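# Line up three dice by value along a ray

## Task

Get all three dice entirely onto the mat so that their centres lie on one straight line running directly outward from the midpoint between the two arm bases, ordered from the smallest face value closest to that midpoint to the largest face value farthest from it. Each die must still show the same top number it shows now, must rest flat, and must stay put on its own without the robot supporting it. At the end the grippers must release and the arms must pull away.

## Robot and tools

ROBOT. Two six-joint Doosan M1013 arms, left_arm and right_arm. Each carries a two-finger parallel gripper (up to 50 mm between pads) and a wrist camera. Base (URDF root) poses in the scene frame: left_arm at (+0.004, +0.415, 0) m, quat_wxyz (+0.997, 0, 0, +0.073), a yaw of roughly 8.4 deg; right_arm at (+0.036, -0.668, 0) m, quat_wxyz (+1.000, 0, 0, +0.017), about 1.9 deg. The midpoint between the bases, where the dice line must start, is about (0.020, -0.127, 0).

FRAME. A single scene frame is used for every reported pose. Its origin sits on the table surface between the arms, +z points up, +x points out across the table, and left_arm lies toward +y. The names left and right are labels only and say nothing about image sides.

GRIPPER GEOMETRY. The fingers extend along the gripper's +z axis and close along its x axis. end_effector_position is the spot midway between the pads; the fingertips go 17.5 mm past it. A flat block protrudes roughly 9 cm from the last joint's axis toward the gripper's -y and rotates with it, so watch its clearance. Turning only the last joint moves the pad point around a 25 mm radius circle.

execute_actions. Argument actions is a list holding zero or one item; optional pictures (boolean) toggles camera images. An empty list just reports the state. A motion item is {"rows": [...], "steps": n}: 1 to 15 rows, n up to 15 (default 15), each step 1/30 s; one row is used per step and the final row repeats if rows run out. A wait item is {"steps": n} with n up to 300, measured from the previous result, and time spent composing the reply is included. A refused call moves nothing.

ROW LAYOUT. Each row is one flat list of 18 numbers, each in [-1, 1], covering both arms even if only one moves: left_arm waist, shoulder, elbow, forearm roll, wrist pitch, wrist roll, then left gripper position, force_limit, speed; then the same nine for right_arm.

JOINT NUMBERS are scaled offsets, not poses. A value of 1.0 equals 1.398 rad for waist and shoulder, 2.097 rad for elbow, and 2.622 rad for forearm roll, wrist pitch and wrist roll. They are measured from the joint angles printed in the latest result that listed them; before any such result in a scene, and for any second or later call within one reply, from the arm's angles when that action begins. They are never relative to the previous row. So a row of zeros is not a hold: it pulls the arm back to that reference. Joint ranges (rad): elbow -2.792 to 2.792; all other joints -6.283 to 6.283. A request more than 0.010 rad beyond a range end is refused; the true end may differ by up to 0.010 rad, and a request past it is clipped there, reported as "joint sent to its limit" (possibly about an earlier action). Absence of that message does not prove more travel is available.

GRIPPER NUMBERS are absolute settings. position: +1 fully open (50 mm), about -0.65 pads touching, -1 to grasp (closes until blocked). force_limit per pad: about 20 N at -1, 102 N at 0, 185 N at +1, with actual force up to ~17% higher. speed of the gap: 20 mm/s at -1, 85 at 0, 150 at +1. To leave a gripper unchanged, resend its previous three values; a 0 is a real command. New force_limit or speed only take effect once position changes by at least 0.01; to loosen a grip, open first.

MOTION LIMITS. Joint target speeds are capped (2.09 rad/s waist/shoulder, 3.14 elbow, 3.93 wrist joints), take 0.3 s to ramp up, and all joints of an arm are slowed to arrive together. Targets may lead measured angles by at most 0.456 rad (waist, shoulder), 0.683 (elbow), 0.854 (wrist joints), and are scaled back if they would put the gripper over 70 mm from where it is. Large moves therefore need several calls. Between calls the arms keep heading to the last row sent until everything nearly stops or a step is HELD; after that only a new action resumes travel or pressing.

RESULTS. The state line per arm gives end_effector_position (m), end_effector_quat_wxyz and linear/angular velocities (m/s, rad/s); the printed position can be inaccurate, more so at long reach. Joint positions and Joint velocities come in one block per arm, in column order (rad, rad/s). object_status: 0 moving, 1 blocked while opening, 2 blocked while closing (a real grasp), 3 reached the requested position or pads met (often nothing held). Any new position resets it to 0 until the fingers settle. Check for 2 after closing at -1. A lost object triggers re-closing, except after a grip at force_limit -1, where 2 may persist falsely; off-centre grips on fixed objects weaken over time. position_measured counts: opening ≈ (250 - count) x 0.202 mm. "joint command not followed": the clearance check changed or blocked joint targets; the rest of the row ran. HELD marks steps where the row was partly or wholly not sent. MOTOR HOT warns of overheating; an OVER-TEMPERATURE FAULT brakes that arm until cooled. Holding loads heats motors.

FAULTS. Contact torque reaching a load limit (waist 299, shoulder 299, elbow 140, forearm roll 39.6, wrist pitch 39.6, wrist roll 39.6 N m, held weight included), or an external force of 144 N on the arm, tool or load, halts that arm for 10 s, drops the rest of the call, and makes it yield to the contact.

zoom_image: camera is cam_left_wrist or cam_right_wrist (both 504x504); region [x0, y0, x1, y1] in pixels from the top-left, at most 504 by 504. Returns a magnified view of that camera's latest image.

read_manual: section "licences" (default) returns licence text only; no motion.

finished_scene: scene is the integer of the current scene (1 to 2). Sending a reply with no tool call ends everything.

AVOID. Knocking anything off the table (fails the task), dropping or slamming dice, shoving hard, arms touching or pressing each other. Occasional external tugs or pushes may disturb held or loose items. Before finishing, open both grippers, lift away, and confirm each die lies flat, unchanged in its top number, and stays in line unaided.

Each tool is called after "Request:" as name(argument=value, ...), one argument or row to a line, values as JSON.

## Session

Request:
execute_actions(
  actions=[],
)

Scene clock: 0.00 s of 4800.00 s.
left_arm: end_effector_position=(+0.8583, +0.2829, +0.1714) position_measured=3 object_status=3 end_effector_quat_wxyz=(+0.237, -0.252, +0.930, -0.122) end_effector_velocity=(-0.000, -0.001, +0.000) end_effector_angular_velocity=(-0.001, -0.000, -0.000) | right_arm: end_effector_position=(+0.2823, -0.1378, +0.2747) position_measured=3 object_status=3 end_effector_quat_wxyz=(+0.215, +0.684, -0.695, +0.055) end_effector_velocity=(+0.000, +0.000, +0.001) end_effector_angular_velocity=(+0.000, -0.000, -0.001)
Joint positions: left_arm=[-0.31   0.375  1.775 -0.055  0.453 -2.221] | right_arm=[ 1.064  0.294  1.626  0.031  1.667 -2.029]
Joint velocities: left_arm=[-0.001 -0.    -0.    -0.001 -0.    -0.   ] | right_arm=[-0.001 -0.    -0.002 -0.     0.001  0.   ]

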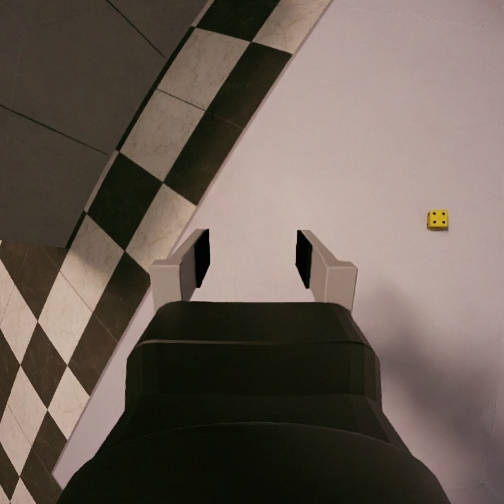

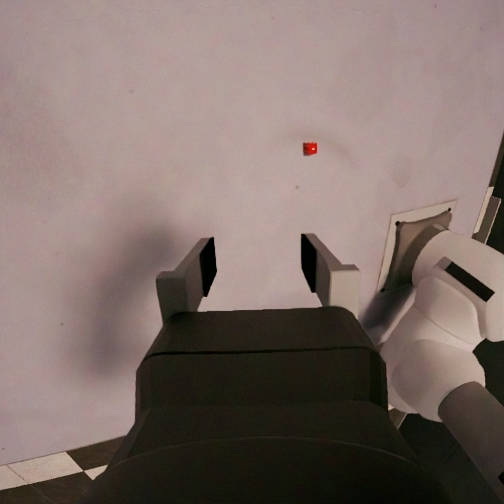

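Request:
zoom_image(
  camera="cam_left_wrist",
  region=[400, 180, 484, 264],
)

Request:
zoom_image(
  camera="cam_right_wrist",
  region=[280, 118, 343, 181],
)

Request:
zoom_image(
  camera="cam_right_wrist",
  region=[195, 200, 321, 326],
)

Request:
zoom_image(
  camera="cam_left_wrist",
  region=[190, 200, 316, 326],
)

Region (400, 180, 484, 264) of cam_left_wrist's 504x504 image, scaled by 6.000, with more detail than that image has.

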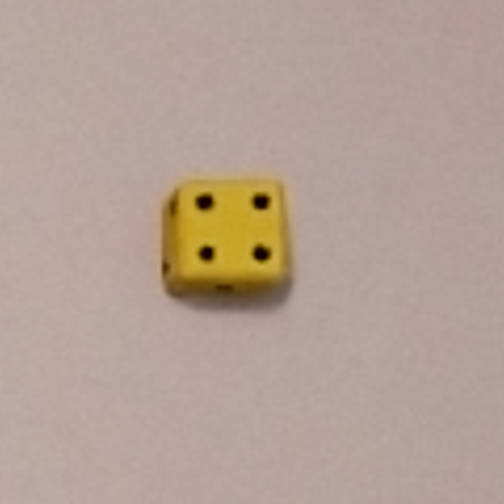

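Region (280, 118, 343, 181) of cam_right_wrist's 504x504 image, scaled by 8.000, with more detail than that image has.

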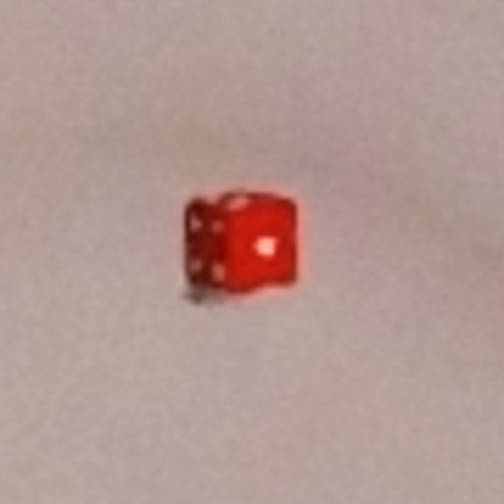

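Region (195, 200, 321, 326) of cam_right_wrist's 504x504 image, scaled by 4.000, with more detail than that image has.

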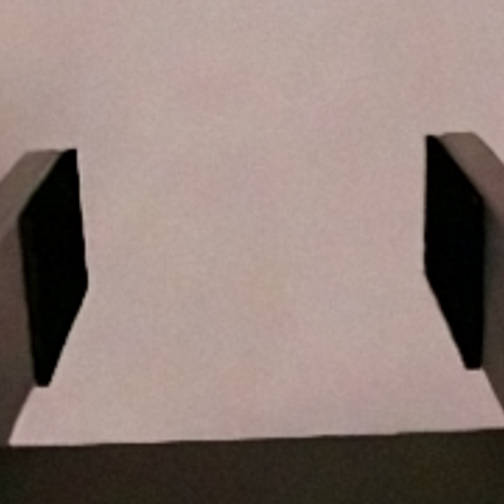

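Region (190, 200, 316, 326) of cam_left_wrist's 504x504 image, scaled by 4.000, with more detail than that image has.

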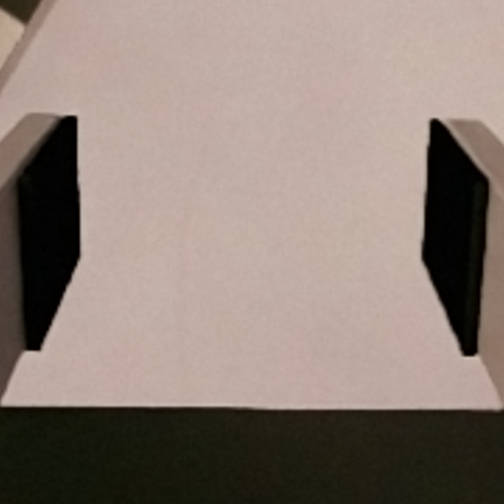

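Request:
execute_actions(
  actions=[
    {"rows": [[-0.10933, 0.06334, -0.24729, 0.02098, 0.36941, 0.49332, 1, -0.3, 0.5, -0.15297, -0.37094, 0.19527, -0.01182, -0.12826, -0.08713, 1, -0.3, 0.5]], "steps": 15},
  ],
  pictures=false,
)

Request:
execute_actions(
  actions=[
    {"steps": 14},
  ],
)

Scene clock: 36.53 s of 4800.00 s.
left_arm: end_effector_position=(+0.8153, +0.1896, +0.2715) position_measured=3 object_status=3 end_effector_quat_wxyz=(+0.069, +0.261, +0.963, -0.007) end_effector_velocity=(-0.190, -0.112, +0.280) end_effector_angular_velocity=(+0.628, +0.688, -2.699) | right_arm: end_effector_position=(+0.2948, -0.2972, +0.3175) position_measured=3 object_status=3 end_effector_quat_wxyz=(+0.044, +0.705, -0.707, +0.003) end_effector_velocity=(-0.031, -0.366, +0.044) end_effector_angular_velocity=(+0.694, -0.548, +0.036)
Joint positions: left_arm=[-0.426  0.442  1.381 -0.013  1.18  -1.315] | right_arm=[ 0.891 -0.124  1.959  0.006  1.394 -2.215]
Joint velocities: left_arm=[-0.234  0.134 -0.794  0.084  1.524  2.449] | right_arm=[-0.407 -1.025  0.779 -0.059 -0.636 -0.433]
Steps of this call (steps 1 to 90: nothing new was sent; then 33.03 s passed at rest; steps 91 to 105: all 15 steps of this action). Readings (joint positions | what the end effector reports):
91: left_arm=[-0.310 0.375 1.775 -0.055 0.453 -2.220] | right_arm=[1.064 0.294 1.626 0.031 1.667 -2.030] | left_arm position_measured=3 object_status=3 | right_arm position_measured=3 object_status=3
92: left_arm=[-0.311 0.376 1.770 -0.055 0.462 -2.212] | right_arm=[1.062 0.290 1.631 0.031 1.663 -2.032] | left_arm position_measured=3 object_status=3 | right_arm position_measured=3 object_status=3
94: left_arm=[-0.321 0.382 1.734 -0.051 0.521 -2.152] | right_arm=[1.047 0.259 1.659 0.029 1.640 -2.048] | left_arm position_measured=3 object_status=3 | right_arm position_measured=3 object_status=3
98: left_arm=[-0.364 0.407 1.588 -0.035 0.779 -1.890] | right_arm=[0.990 0.126 1.768 0.021 1.550 -2.109] | left_arm position_measured=3 object_status=3 | right_arm position_measured=3 object_status=3
105: the state above

Scene clock: 37.00 s of 4800.00 s.
left_arm: end_effector_position=(+0.7832, +0.1759, +0.3199) position_measured=3 object_status=3 end_effector_quat_wxyz=(+0.000, +0.461, +0.887, +0.000) end_effector_velocity=(+0.000, -0.000, +0.001) end_effector_angular_velocity=(-0.000, -0.001, +0.001) | right_arm: end_effector_position=(+0.2908, -0.3323, +0.3197) position_measured=3 object_status=3 end_effector_quat_wxyz=(+0.000, +0.708, -0.707, -0.000) end_effector_velocity=(-0.001, -0.001, -0.002) end_effector_angular_velocity=(-0.003, +0.002, -0.001)
Joint positions: left_arm=[-0.462  0.464  1.256  0.     1.421 -0.927] | right_arm=[ 0.85  -0.224  2.036  0.     1.331 -2.258]
Joint velocities: left_arm=[-0.    -0.001 -0.001 -0.     0.001 -0.001] | right_arm=[-0.001  0.     0.003  0.     0.    -0.   ]
Steps of this call (steps 1 to 14: the robot went on to your last target). Readings (joint positions | what the end effector reports):
1: left_arm=[-0.433 0.447 1.354 -0.010 1.231 -1.233] | right_arm=[0.878 -0.156 1.984 0.004 1.374 -2.229] | left_arm position_measured=3 object_status=3 | right_arm position_measured=3 object_status=3
2: left_arm=[-0.441 0.451 1.329 -0.008 1.280 -1.154] | right_arm=[0.867 -0.183 2.004 0.003 1.357 -2.240] | left_arm position_measured=3 object_status=3 | right_arm position_measured=3 object_status=3
4: left_arm=[-0.453 0.458 1.288 -0.003 1.359 -1.027] | right_arm=[0.854 -0.217 2.030 0.001 1.336 -2.254] | left_arm position_measured=3 object_status=3 | right_arm position_measured=3 object_status=3
8: left_arm=[-0.462 0.464 1.257 0.000 1.420 -0.929] | right_arm=[0.850 -0.224 2.035 0.000 1.331 -2.258] | left_arm position_measured=3 object_status=3 | right_arm position_measured=3 object_status=3
14: the state above

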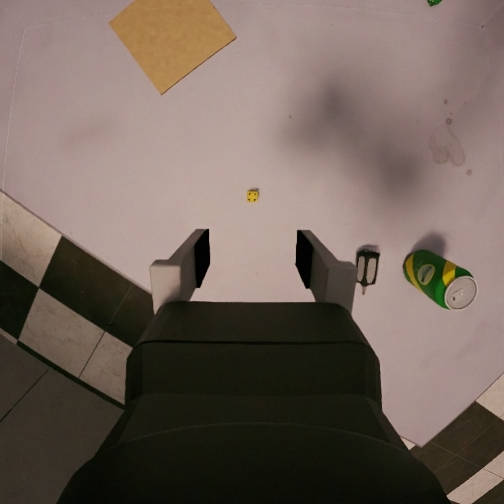

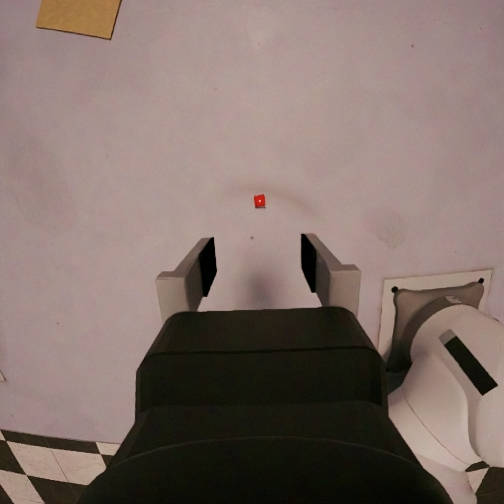

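Request:
execute_actions(
  actions=[],
)

Scene clock: 50.67 s of 4800.00 s.
left_arm: end_effector_position=(+0.7832, +0.1758, +0.3200) position_measured=3 object_status=3 end_effector_quat_wxyz=(+0.000, +0.461, +0.887, +0.000) end_effector_velocity=(-0.000, -0.001, -0.001) end_effector_angular_velocity=(-0.000, +0.001, -0.001) | right_arm: end_effector_position=(+0.2908, -0.3323, +0.3197) position_measured=3 object_status=3 end_effector_quat_wxyz=(+0.000, +0.708, -0.707, -0.000) end_effector_velocity=(+0.000, +0.000, +0.001) end_effector_angular_velocity=(+0.001, -0.000, -0.001)
Joint positions: left_arm=[-0.462  0.464  1.256  0.     1.421 -0.927] | right_arm=[ 0.85  -0.224  2.036  0.     1.331 -2.258]
Joint velocities: left_arm=[-0.001  0.001 -0.    -0.     0.     0.   ] | right_arm=[-0.    -0.    -0.001  0.001  0.     0.   ]
Steps of this call (steps 1 to 30: the robot went on to your last target; steps 31 to 90: nothing new was sent; then 10.67 s passed at rest). Readings (joint positions | what the end effector reports):
1: left_arm=[-0.462 0.464 1.256 0.000 1.421 -0.927] | right_arm=[0.850 -0.224 2.036 0.000 1.331 -2.258] | left_arm position_measured=3 object_status=3 | right_arm position_measured=3 object_status=3
2: left_arm=[-0.462 0.464 1.256 0.000 1.421 -0.927] | right_arm=[0.850 -0.224 2.036 0.000 1.331 -2.258] | left_arm position_measured=3 object_status=3 | right_arm position_measured=3 object_status=3
4: left_arm=[-0.462 0.464 1.256 0.000 1.421 -0.927] | right_arm=[0.850 -0.224 2.036 0.000 1.331 -2.258] | left_arm position_measured=3 object_status=3 | right_arm position_measured=3 object_status=3
8: left_arm=[-0.462 0.464 1.256 0.000 1.421 -0.927] | right_arm=[0.850 -0.224 2.036 0.000 1.331 -2.258] | left_arm position_measured=3 object_status=3 | right_arm position_measured=3 object_status=3
90: the state above
All arms were judged still, so your last target was given up. Only a new action makes them travel on or press farther. Fingers that are still opening or closing keep moving.

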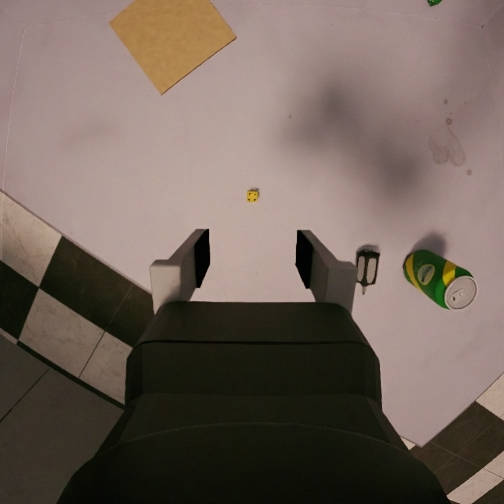

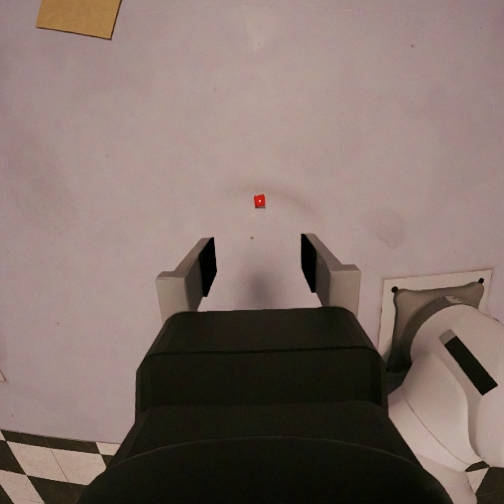

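Request:
zoom_image(
  camera="cam_left_wrist",
  region=[404, 0, 464, 40],
)

Request:
zoom_image(
  camera="cam_left_wrist",
  region=[100, 0, 250, 100],
)

Request:
zoom_image(
  camera="cam_left_wrist",
  region=[232, 175, 272, 215],
)

Request:
zoom_image(
  camera="cam_right_wrist",
  region=[240, 181, 280, 221],
)

Request:
zoom_image(
  camera="cam_right_wrist",
  region=[20, 0, 140, 60],
)

Region (404, 0, 464, 40) of cam_left_wrist's 504x504 image, scaled by 8.400, with more detail than that image has.

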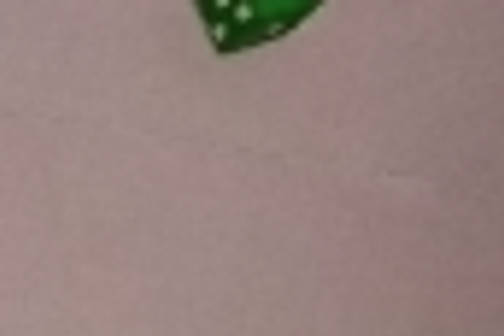

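Region (100, 0, 250, 100) of cam_left_wrist's 504x504 image, scaled by 3.360, with more detail than that image has.

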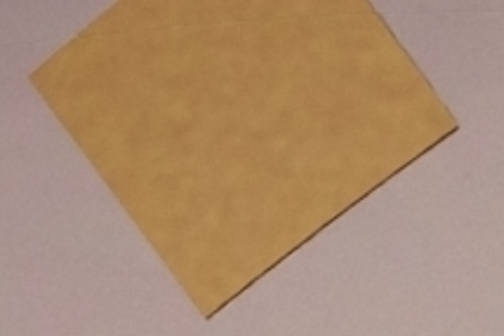

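Region (232, 175, 272, 215) of cam_left_wrist's 504x504 image, scaled by 12.600, with more detail than that image has.

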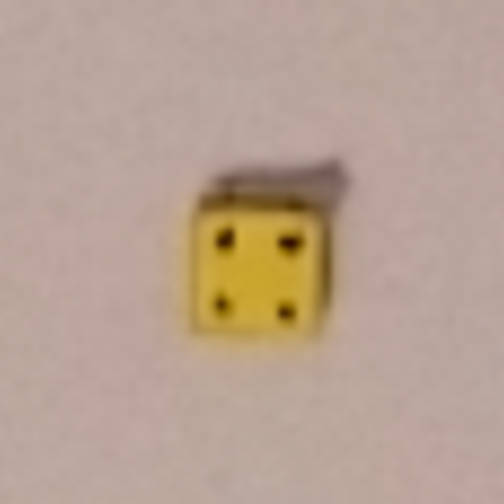

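Region (240, 181, 280, 221) of cam_right_wrist's 504x504 image, scaled by 12.600, with more detail than that image has.

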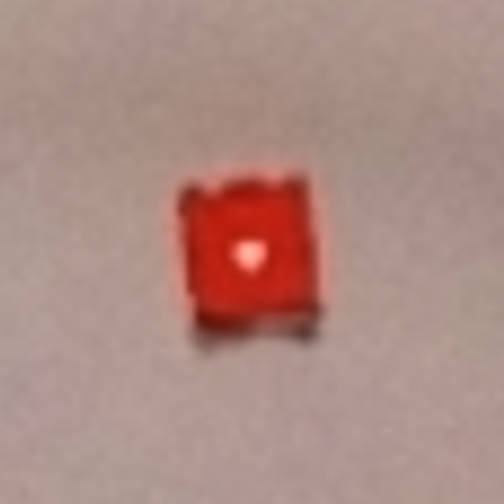

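Region (20, 0, 140, 60) of cam_right_wrist's 504x504 image, scaled by 4.200, with more detail than that image has.

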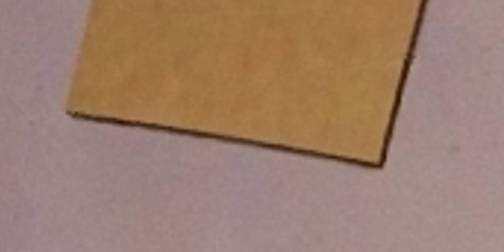

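Request:
execute_actions(
  actions=[
    {"rows": [[-0.002436,0.12891,0.135021,0,-0.176717,0.025329,0.6,-0.3,0.5,-0.006379,0.231961,0.167307,0,-0.257484,-0.023368,0.6,-0.3,0.5]], "steps": 15},
  ],
  pictures=false,
)

Request:
execute_actions(
  actions=[
    {"steps": 12},
  ],
)

Request:
execute_actions(
  actions=[
    {"rows": [[0,0,0,0,0,0,-1,-0.3,0.4,0,0,0,0,0,0,-1,-0.3,0.4],[0,0,0,0,0,0,-1,-0.3,0.4,0,0,0,0,0,0,-1,-0.3,0.4],[0,0,0,0,0,0,-1,-0.3,0.4,0,0,0,0,0,0,-1,-0.3,0.4],[0,0,0,0,0,0,-1,-0.3,0.4,0,0,0,0,0,0,-1,-0.3,0.4],[0,0,0,0,0,0,-1,-0.3,0.4,0,0,0,0,0,0,-1,-0.3,0.4],[0,0,0,0,0,0,-1,-0.3,0.4,0,0,0,0,0,0,-1,-0.3,0.4],[0,0,0,0,0,0,-1,-0.3,0.4,0,0,0,0,0,0,-1,-0.3,0.4],[0,0,0,0,0,0,-1,-0.3,0.4,0,0,0,0,0,0,-1,-0.3,0.4],[0,0,0,0,0,0,-1,-0.3,0.4,0,0,0,0,0,0,-1,-0.3,0.4],[0,-0.023619,-0.009834,0,0.020458,0,-1,-0.3,0.4,0,0,0,0,0,0,-1,-0.3,0.4],[0,-0.023619,-0.009834,0,0.020458,0,-1,-0.3,0.4,0,0,0,0,0,0,-1,-0.3,0.4],[0,-0.023619,-0.009834,0,0.020458,0,-1,-0.3,0.4,0,0,0,0,0,0,-1,-0.3,0.4],[-0.240539,-0.002807,-0.009034,0,0.008722,0.043773,-1,-0.3,0.4,0,0,0,0,0,0,-1,-0.3,0.4]], "steps": 15},
  ],
  pictures=false,
)

Request:
execute_actions(
  actions=[
    {"steps": 21},
  ],
)

Request:
execute_actions(
  actions=[
    {"rows": [[0,0.005182,0.002011,0,-0.004372,0,-1,-0.3,0.4,0,0,0,0,0,0,-1,-0.3,0.4],[0,0.005182,0.002011,0,-0.004372,0,-1,-0.3,0.4,0,0,0,0,0,0,-1,-0.3,0.4],[0,0.005182,0.002011,0,-0.004372,0,-1,-0.3,0.4,0,0,0,0,0,0,-1,-0.3,0.4],[0,0.005182,0.002011,0,-0.004372,0,-1,-0.3,0.4,0,0,0,0,0,0,-1,-0.3,0.4],[0,0.005182,0.002011,0,-0.004372,0,-1,-0.3,0.4,0,0,0,0,0,0,-1,-0.3,0.4],[0,0.005182,0.002011,0,-0.004372,0,-1,-0.3,0.4,0,0,0,0,0,0,-1,-0.3,0.4],[0,0.005182,0.002011,0,-0.004372,0,1,-0.3,0.5,0,0,0,0,0,0,-1,-0.3,0.4],[0,0.005182,0.002011,0,-0.004372,0,1,-0.3,0.5,0,0,0,0,0,0,-1,-0.3,0.4],[0,0.005182,0.002011,0,-0.004372,0,1,-0.3,0.5,0,-0.059343,-0.018545,0,0.046472,0,-1,-0.3,0.4],[0,-0.027498,-0.012967,0,0.025032,0,1,-0.3,0.5,0,-0.059343,-0.018545,0,0.046472,0,-1,-0.3,0.4],[0,-0.027498,-0.012967,0,0.025032,0,1,-0.3,0.5,0,-0.059343,-0.018545,0,0.046472,0,-1,-0.3,0.4],[0,-0.027498,-0.012967,0,0.025032,0,1,-0.3,0.5,-0.061494,0.341348,-0.375592,0,0.118387,-0.047145,-1,-0.3,0.4],[0,-0.027498,-0.012967,0,0.025032,0,1,-0.3,0.5,-0.061494,0.341348,-0.375592,0,0.118387,-0.047145,-1,-0.3,0.4],[0.048965,-0.467691,0.351522,0,-0.031773,0.260129,1,-0.3,0.5,-0.061494,0.341348,-0.375592,0,0.118387,-0.047145,-1,-0.3,0.4]], "steps": 15},
  ],
  pictures=false,
)

Request:
execute_actions(
  actions=[
    {"steps": 34},
  ],
)

Scene clock: 171.17 s of 4800.00 s.
left_arm: end_effector_position=(+0.7903, +0.1720, +0.0777) position_measured=63 object_status=3 end_effector_quat_wxyz=(+0.000, +0.486, +0.874, +0.000) end_effector_velocity=(-0.071, +0.020, -0.531) end_effector_angular_velocity=(+0.002, +0.006, -0.127) | right_arm: end_effector_position=(+0.3050, -0.3183, +0.1004) position_measured=63 object_status=3 end_effector_quat_wxyz=(+0.000, +0.721, -0.693, -0.000) end_effector_velocity=(-0.047, -0.066, -0.487) end_effector_angular_velocity=(-0.006, +0.003, +0.089)
Joint positions: left_arm=[-0.465  0.609  1.485  0.     1.047 -0.874] | right_arm=[ 0.844  0.005  2.284  0.     0.852 -2.301]
Joint velocities: left_arm=[-0.007  0.332  0.521 -0.    -0.847  0.121] | right_arm=[-0.016  0.554  0.599 -0.001 -1.147 -0.104]
Steps of this call (steps 1 to 90: nothing new was sent; then 117.00 s passed at rest; steps 91 to 105: all 15 steps of this action). Readings (joint positions | what the end effector reports):
91: left_arm=[-0.462 0.464 1.256 0.000 1.421 -0.927] | right_arm=[0.850 -0.224 2.036 0.000 1.330 -2.258] | left_arm position_measured=12 object_status=0 | right_arm position_measured=12 object_status=0
92: left_arm=[-0.462 0.466 1.260 0.000 1.412 -0.926] | right_arm=[0.850 -0.221 2.040 0.000 1.321 -2.259] | left_arm position_measured=32 object_status=0 | right_arm position_measured=32 object_status=0
94: left_arm=[-0.463 0.488 1.294 0.000 1.357 -0.918] | right_arm=[0.850 -0.193 2.071 0.000 1.263 -2.264] | left_arm position_measured=62 object_status=0 | right_arm position_measured=62 object_status=0
98: left_arm=[-0.464 0.532 1.363 0.000 1.245 -0.902] | right_arm=[0.848 -0.121 2.148 0.000 1.115 -2.277] | left_arm position_measured=63 object_status=0 | right_arm position_measured=63 object_status=0
105: the state above

Scene clock: 171.57 s of 4800.00 s.
left_arm: end_effector_position=(+0.7811, +0.1747, +0.0231) position_measured=63 object_status=3 end_effector_quat_wxyz=(+0.000, +0.492, +0.871, +0.000) end_effector_velocity=(-0.000, +0.001, -0.001) end_effector_angular_velocity=(+0.000, +0.001, +0.000) | right_arm: end_effector_position=(+0.2921, -0.3351, +0.0221) position_measured=63 object_status=3 end_effector_quat_wxyz=(+0.000, +0.726, -0.688, +0.000) end_effector_velocity=(-0.001, -0.001, -0.001) end_effector_angular_velocity=(-0.002, +0.002, +0.001)
Joint positions: left_arm=[-0.466  0.644  1.539  0.     0.958 -0.861] | right_arm=[ 0.841  0.1    2.386  0.     0.656 -2.319]
Joint velocities: left_arm=[ 0.001  0.001  0.001 -0.    -0.001  0.001] | right_arm=[ 0.001  0.001  0.002  0.    -0.001 -0.   ]
Steps of this call (steps 1 to 12: the robot went on to your last target). Readings (joint positions | what the end effector reports):
1: left_arm=[-0.465 0.620 1.502 0.000 1.018 -0.870] | right_arm=[0.844 0.024 2.305 0.000 0.813 -2.305] | left_arm position_measured=63 object_status=3 | right_arm position_measured=63 object_status=3
2: left_arm=[-0.466 0.631 1.518 0.000 0.992 -0.866] | right_arm=[0.843 0.043 2.325 0.000 0.774 -2.308] | left_arm position_measured=63 object_status=3 | right_arm position_measured=63 object_status=3
4: left_arm=[-0.466 0.643 1.537 0.000 0.963 -0.862] | right_arm=[0.842 0.078 2.363 0.000 0.701 -2.315] | left_arm position_measured=63 object_status=3 | right_arm position_measured=63 object_status=3
8: left_arm=[-0.466 0.644 1.539 0.000 0.958 -0.861] | right_arm=[0.841 0.100 2.386 0.000 0.657 -2.319] | left_arm position_measured=63 object_status=3 | right_arm position_measured=63 object_status=3
12: the state above

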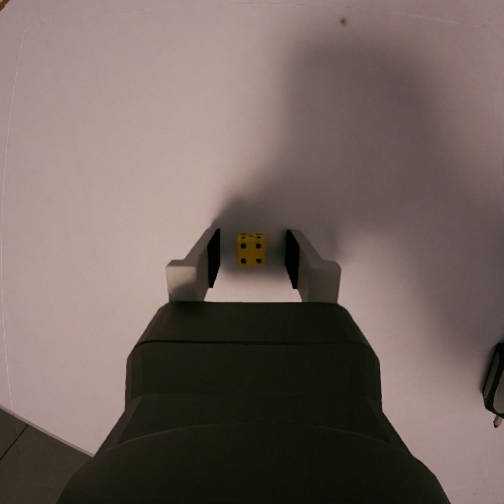

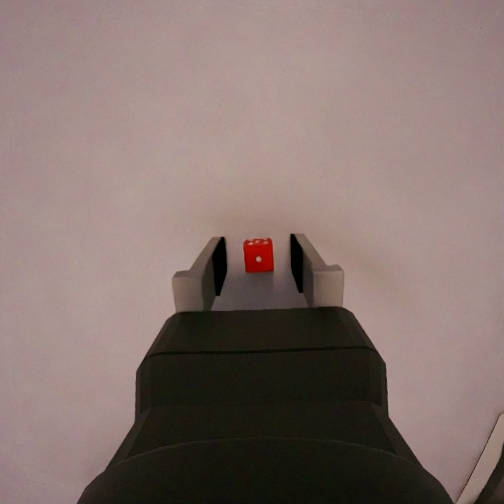

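Scene clock: 172.07 s of 4800.00 s.
left_arm: end_effector_position=(+0.7775, +0.1637, +0.0560) position_measured=182 object_status=2 end_effector_quat_wxyz=(+0.001, +0.501, +0.866, +0.000) end_effector_velocity=(-0.127, -0.331, -0.067) end_effector_angular_velocity=(+0.012, +0.050, -0.583) | right_arm: end_effector_position=(+0.2921, -0.3351, +0.0221) position_measured=181 object_status=2 end_effector_quat_wxyz=(+0.000, +0.726, -0.688, +0.000) end_effector_velocity=(+0.000, +0.001, +0.001) end_effector_angular_velocity=(+0.001, -0.000, -0.000)
Joint positions: left_arm=[-0.48   0.614  1.521  0.     1.004 -0.856] | right_arm=[ 0.841  0.1    2.387  0.     0.656 -2.319]
Joint velocities: left_arm=[-0.436  0.058  0.042 -0.007 -0.049  0.15 ] | right_arm=[ 0.    -0.001 -0.001  0.     0.001  0.   ]
Steps of this call (steps 1 to 15: all 15 steps of this action). Readings (joint positions | what the end effector reports):
1: left_arm=[-0.466 0.644 1.539 0.000 0.958 -0.861] | right_arm=[0.841 0.100 2.387 0.000 0.656 -2.319] | left_arm position_measured=72 object_status=0 | right_arm position_measured=72 object_status=0
2: left_arm=[-0.466 0.644 1.539 0.000 0.958 -0.861] | right_arm=[0.841 0.100 2.387 0.000 0.656 -2.319] | left_arm position_measured=90 object_status=0 | right_arm position_measured=90 object_status=0
4: left_arm=[-0.466 0.644 1.539 0.000 0.958 -0.861] | right_arm=[0.841 0.100 2.387 0.000 0.656 -2.319] | left_arm position_measured=127 object_status=0 | right_arm position_measured=126 object_status=0
8: left_arm=[-0.466 0.644 1.539 0.000 0.958 -0.861] | right_arm=[0.841 0.100 2.387 0.000 0.656 -2.319] | left_arm position_measured=182 object_status=0 | right_arm position_measured=181 object_status=0
15: the state above

Scene clock: 172.77 s of 4800.00 s.
left_arm: end_effector_position=(+0.6621, -0.0686, +0.0351) position_measured=182 object_status=2 end_effector_quat_wxyz=(+0.000, +0.674, +0.739, +0.000) end_effector_velocity=(-0.001, -0.002, -0.001) end_effector_angular_velocity=(+0.001, +0.000, -0.003) | right_arm: end_effector_position=(+0.2921, -0.3351, +0.0221) position_measured=181 object_status=2 end_effector_quat_wxyz=(+0.000, +0.726, -0.688, +0.000) end_effector_velocity=(+0.000, -0.001, +0.001) end_effector_angular_velocity=(-0.000, -0.000, -0.001)
Joint positions: left_arm=[-0.802  0.64   1.52   0.     0.981 -0.746] | right_arm=[ 0.841  0.1    2.386  0.     0.656 -2.319]
Joint velocities: left_arm=[-0.003  0.001 -0.     0.    -0.    -0.   ] | right_arm=[-0.002 -0.002  0.    -0.     0.001 -0.001]
Steps of this call (steps 1 to 21: the robot went on to your last target). Readings (joint positions | what the end effector reports):
1: left_arm=[-0.499 0.617 1.522 0.000 1.002 -0.849] | right_arm=[0.841 0.100 2.387 0.000 0.656 -2.319] | left_arm position_measured=182 object_status=2 | right_arm position_measured=181 object_status=2
2: left_arm=[-0.523 0.619 1.522 0.000 0.999 -0.842] | right_arm=[0.841 0.100 2.387 0.000 0.656 -2.319] | left_arm position_measured=182 object_status=2 | right_arm position_measured=181 object_status=2
4: left_arm=[-0.565 0.622 1.522 0.000 0.996 -0.827] | right_arm=[0.841 0.100 2.387 0.000 0.656 -2.319] | left_arm position_measured=182 object_status=2 | right_arm position_measured=181 object_status=2
8: left_arm=[-0.647 0.628 1.522 0.000 0.991 -0.799] | right_arm=[0.841 0.100 2.386 0.000 0.656 -2.319] | left_arm position_measured=182 object_status=2 | right_arm position_measured=181 object_status=2
21: the state above

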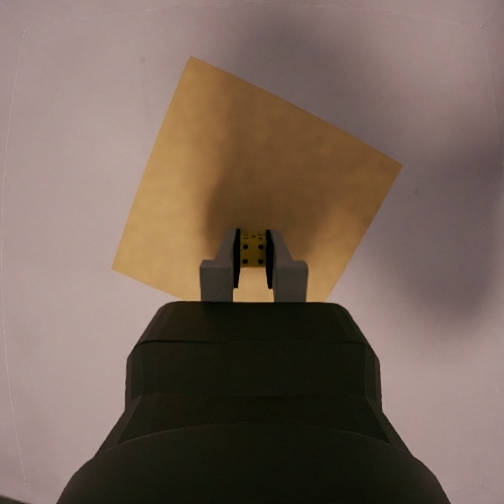

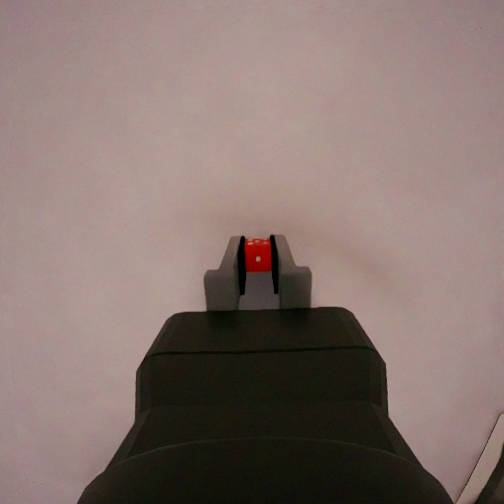

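Scene clock: 173.27 s of 4800.00 s.
left_arm: end_effector_position=(+0.6619, -0.0679, +0.0825) position_measured=18 object_status=0 end_effector_quat_wxyz=(+0.004, +0.676, +0.737, +0.000) end_effector_velocity=(-0.062, +0.075, +0.203) end_effector_angular_velocity=(-0.100, -0.125, -0.262) | right_arm: end_effector_position=(+0.3147, -0.3108, +0.0846) position_measured=181 object_status=2 end_effector_quat_wxyz=(-0.024, +0.726, -0.687, -0.001) end_effector_velocity=(+0.332, +0.341, +0.333) end_effector_angular_velocity=(+0.536, -0.459, +0.035)
Joint positions: left_arm=[-0.802  0.596  1.497  0.     1.041 -0.741] | right_arm=[ 0.837  0.025  2.306  0.     0.763 -2.325]
Joint velocities: left_arm=[ 0.022 -0.359  0.193 -0.006  0.006  0.287] | right_arm=[-0.082 -0.059 -0.705 -0.001  0.059 -0.116]
Steps of this call (steps 1 to 15: all 15 steps of this action). Readings (joint positions | what the end effector reports):
1: left_arm=[-0.802 0.640 1.520 0.000 0.980 -0.746] | right_arm=[0.841 0.100 2.386 0.000 0.656 -2.319] | left_arm position_measured=182 object_status=2 | right_arm position_measured=181 object_status=2
2: left_arm=[-0.802 0.642 1.521 0.000 0.976 -0.746] | right_arm=[0.841 0.100 2.386 0.000 0.656 -2.319] | left_arm position_measured=182 object_status=2 | right_arm position_measured=181 object_status=2
4: left_arm=[-0.802 0.647 1.524 0.000 0.971 -0.746] | right_arm=[0.841 0.100 2.386 0.000 0.656 -2.319] | left_arm position_measured=182 object_status=2 | right_arm position_measured=181 object_status=2
8: left_arm=[-0.802 0.647 1.524 0.000 0.969 -0.746] | right_arm=[0.841 0.100 2.386 0.000 0.656 -2.319] | left_arm position_measured=153 object_status=0 | right_arm position_measured=181 object_status=2
15: the state above

Scene clock: 174.40 s of 4800.00 s.
left_arm: end_effector_position=(+0.3583, +0.2189, +0.1201) position_measured=3 object_status=3 end_effector_quat_wxyz=(+0.000, +0.866, +0.501, +0.000) end_effector_velocity=(-0.001, +0.001, -0.000) end_effector_angular_velocity=(+0.000, -0.000, -0.001) | right_arm: end_effector_position=(+0.5482, -0.1091, +0.0748) position_measured=181 object_status=2 end_effector_quat_wxyz=(-0.009, +0.736, -0.676, +0.000) end_effector_velocity=(+0.068, +0.050, -0.031) end_effector_angular_velocity=(-0.020, +0.019, +0.009)
Joint positions: left_arm=[-0.733 -0.014  2.257  0.     0.897 -0.064] | right_arm=[ 0.77   0.468  1.728  0.     0.927 -2.422]
Joint velocities: left_arm=[ 0.    -0.002  0.002  0.     0.     0.001] | right_arm=[-0.02   0.149 -0.174  0.     0.053 -0.029]
Steps of this call (steps 1 to 30: the robot went on to your last target; steps 31 to 34: nothing new was sent). Readings (joint positions | what the end effector reports):
1: left_arm=[-0.800 0.581 1.509 0.000 1.039 -0.726] | right_arm=[0.834 0.027 2.282 0.000 0.765 -2.330] | left_arm position_measured=6 object_status=0 | right_arm position_measured=181 object_status=2
2: left_arm=[-0.798 0.561 1.533 0.000 1.033 -0.700] | right_arm=[0.831 0.037 2.258 0.000 0.768 -2.334] | left_arm position_measured=3 object_status=0 | right_arm position_measured=181 object_status=2
4: left_arm=[-0.791 0.518 1.604 0.000 1.018 -0.634] | right_arm=[0.824 0.078 2.202 0.000 0.782 -2.344] | left_arm position_measured=3 object_status=0 | right_arm position_measured=181 object_status=2
8: left_arm=[-0.780 0.431 1.725 0.000 0.995 -0.528] | right_arm=[0.811 0.170 2.083 0.000 0.819 -2.363] | left_arm position_measured=3 object_status=3 | right_arm position_measured=181 object_status=2
20: left_arm=[-0.750 0.148 2.064 0.000 0.933 -0.233] | right_arm=[0.773 0.454 1.753 0.001 0.918 -2.417] | left_arm position_measured=3 object_status=3 | right_arm position_measured=181 object_status=2 HELD
21: left_arm=[-0.748 0.125 2.092 0.000 0.928 -0.209] | right_arm=[0.773 0.449 1.758 0.000 0.919 -2.417] | left_arm position_measured=3 object_status=3 | right_arm position_measured=181 object_status=2 HELD
34: the state above
A step was HELD (marked above), so your last target was given up. An arm can still carry out its HELD step.
joint command not followed: on one or more control steps a check withheld the commanded joint targets of the right arm, and it was not sent them on those steps.
cause: the commanded joint targets would bring a part of the robot too close to another arm (a part of this arm just beyond joint 4 (forearm roll) and a part of the other arm just beyond its joint 5 (wrist pitch)); next, command targets that bring no part of the robot closer to that arm.

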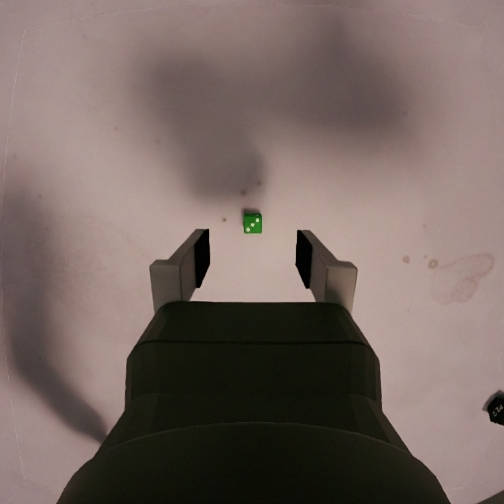

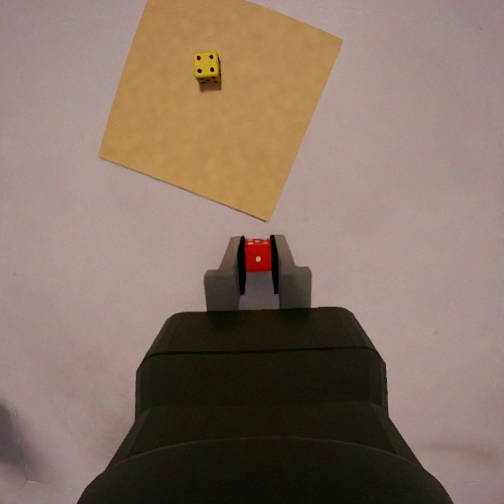

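Request:
execute_actions(
  actions=[],
)

Request:
zoom_image(
  camera="cam_left_wrist",
  region=[222, 193, 282, 253],
)

Request:
zoom_image(
  camera="cam_right_wrist",
  region=[160, 30, 280, 150],
)

Scene clock: 176.40 s of 4800.00 s.
left_arm: end_effector_position=(+0.3582, +0.2190, +0.1201) position_measured=3 object_status=3 end_effector_quat_wxyz=(+0.000, +0.866, +0.501, +0.000) end_effector_velocity=(-0.000, +0.000, -0.000) end_effector_angular_velocity=(+0.000, +0.001, +0.002) | right_arm: end_effector_position=(+0.5934, -0.0772, +0.0526) position_measured=181 object_status=2 end_effector_quat_wxyz=(-0.001, +0.738, -0.674, +0.000) end_effector_velocity=(-0.000, -0.000, -0.001) end_effector_angular_velocity=(-0.001, +0.002, -0.001)
Joint positions: left_arm=[-0.733 -0.014  2.257  0.     0.897 -0.064] | right_arm=[ 0.757  0.567  1.611  0.     0.962 -2.441]
Joint velocities: left_arm=[ 0.     0.001  0.    -0.     0.    -0.001] | right_arm=[-0.     0.002  0.     0.     0.     0.001]
Steps of this call (steps 1 to 60: nothing new was sent). Readings (joint positions | what the end effector reports):
1: left_arm=[-0.733 -0.014 2.257 0.000 0.897 -0.064] | right_arm=[0.770 0.474 1.722 0.000 0.929 -2.423] | left_arm position_measured=3 object_status=3 | right_arm position_measured=181 object_status=2
2: left_arm=[-0.733 -0.014 2.257 0.000 0.897 -0.064] | right_arm=[0.769 0.479 1.715 0.000 0.931 -2.424] | left_arm position_measured=3 object_status=3 | right_arm position_measured=181 object_status=2
4: left_arm=[-0.733 -0.014 2.257 0.000 0.897 -0.064] | right_arm=[0.767 0.490 1.702 0.000 0.935 -2.426] | left_arm position_measured=3 object_status=3 | right_arm position_measured=181 object_status=2
8: left_arm=[-0.733 -0.014 2.257 0.000 0.897 -0.064] | right_arm=[0.764 0.513 1.675 0.000 0.943 -2.430] | left_arm position_measured=3 object_status=3 | right_arm position_measured=181 object_status=2
60: the state above

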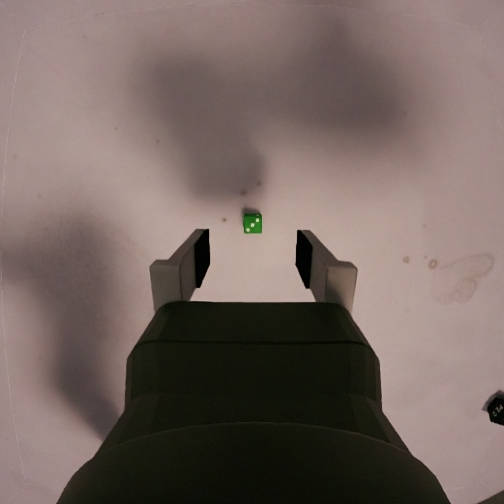

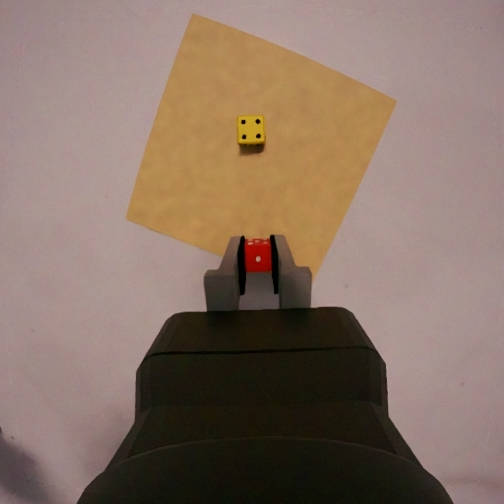

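Region (222, 193, 282, 253) of cam_left_wrist's 504x504 image, scaled by 8.400, with more detail than that image has.

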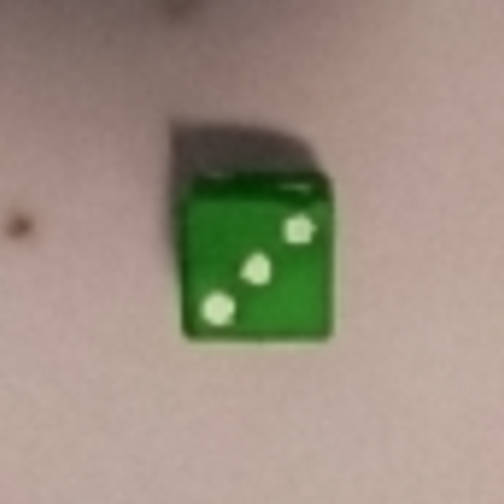

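Region (160, 30, 280, 150) of cam_right_wrist's 504x504 image, scaled by 4.200, with more detail than that image has.

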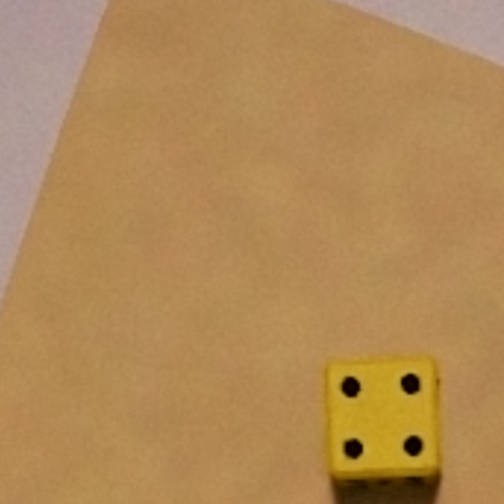

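Request:
zoom_image(
  camera="cam_right_wrist",
  region=[200, 100, 320, 290],
)

Request:
zoom_image(
  camera="cam_right_wrist",
  region=[110, 0, 410, 300],
)

Region (200, 100, 320, 290) of cam_right_wrist's 504x504 image, scaled by 2.653, with more detail than that image has; it fills the left 318 columns of this view, and the rest is white.

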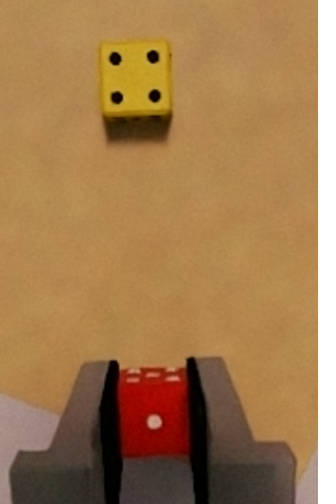

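Region (110, 0, 410, 300) of cam_right_wrist's 504x504 image, scaled by 1.680, with more detail than that image has.

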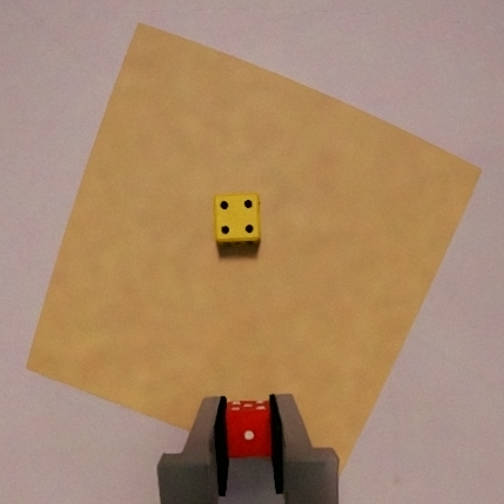

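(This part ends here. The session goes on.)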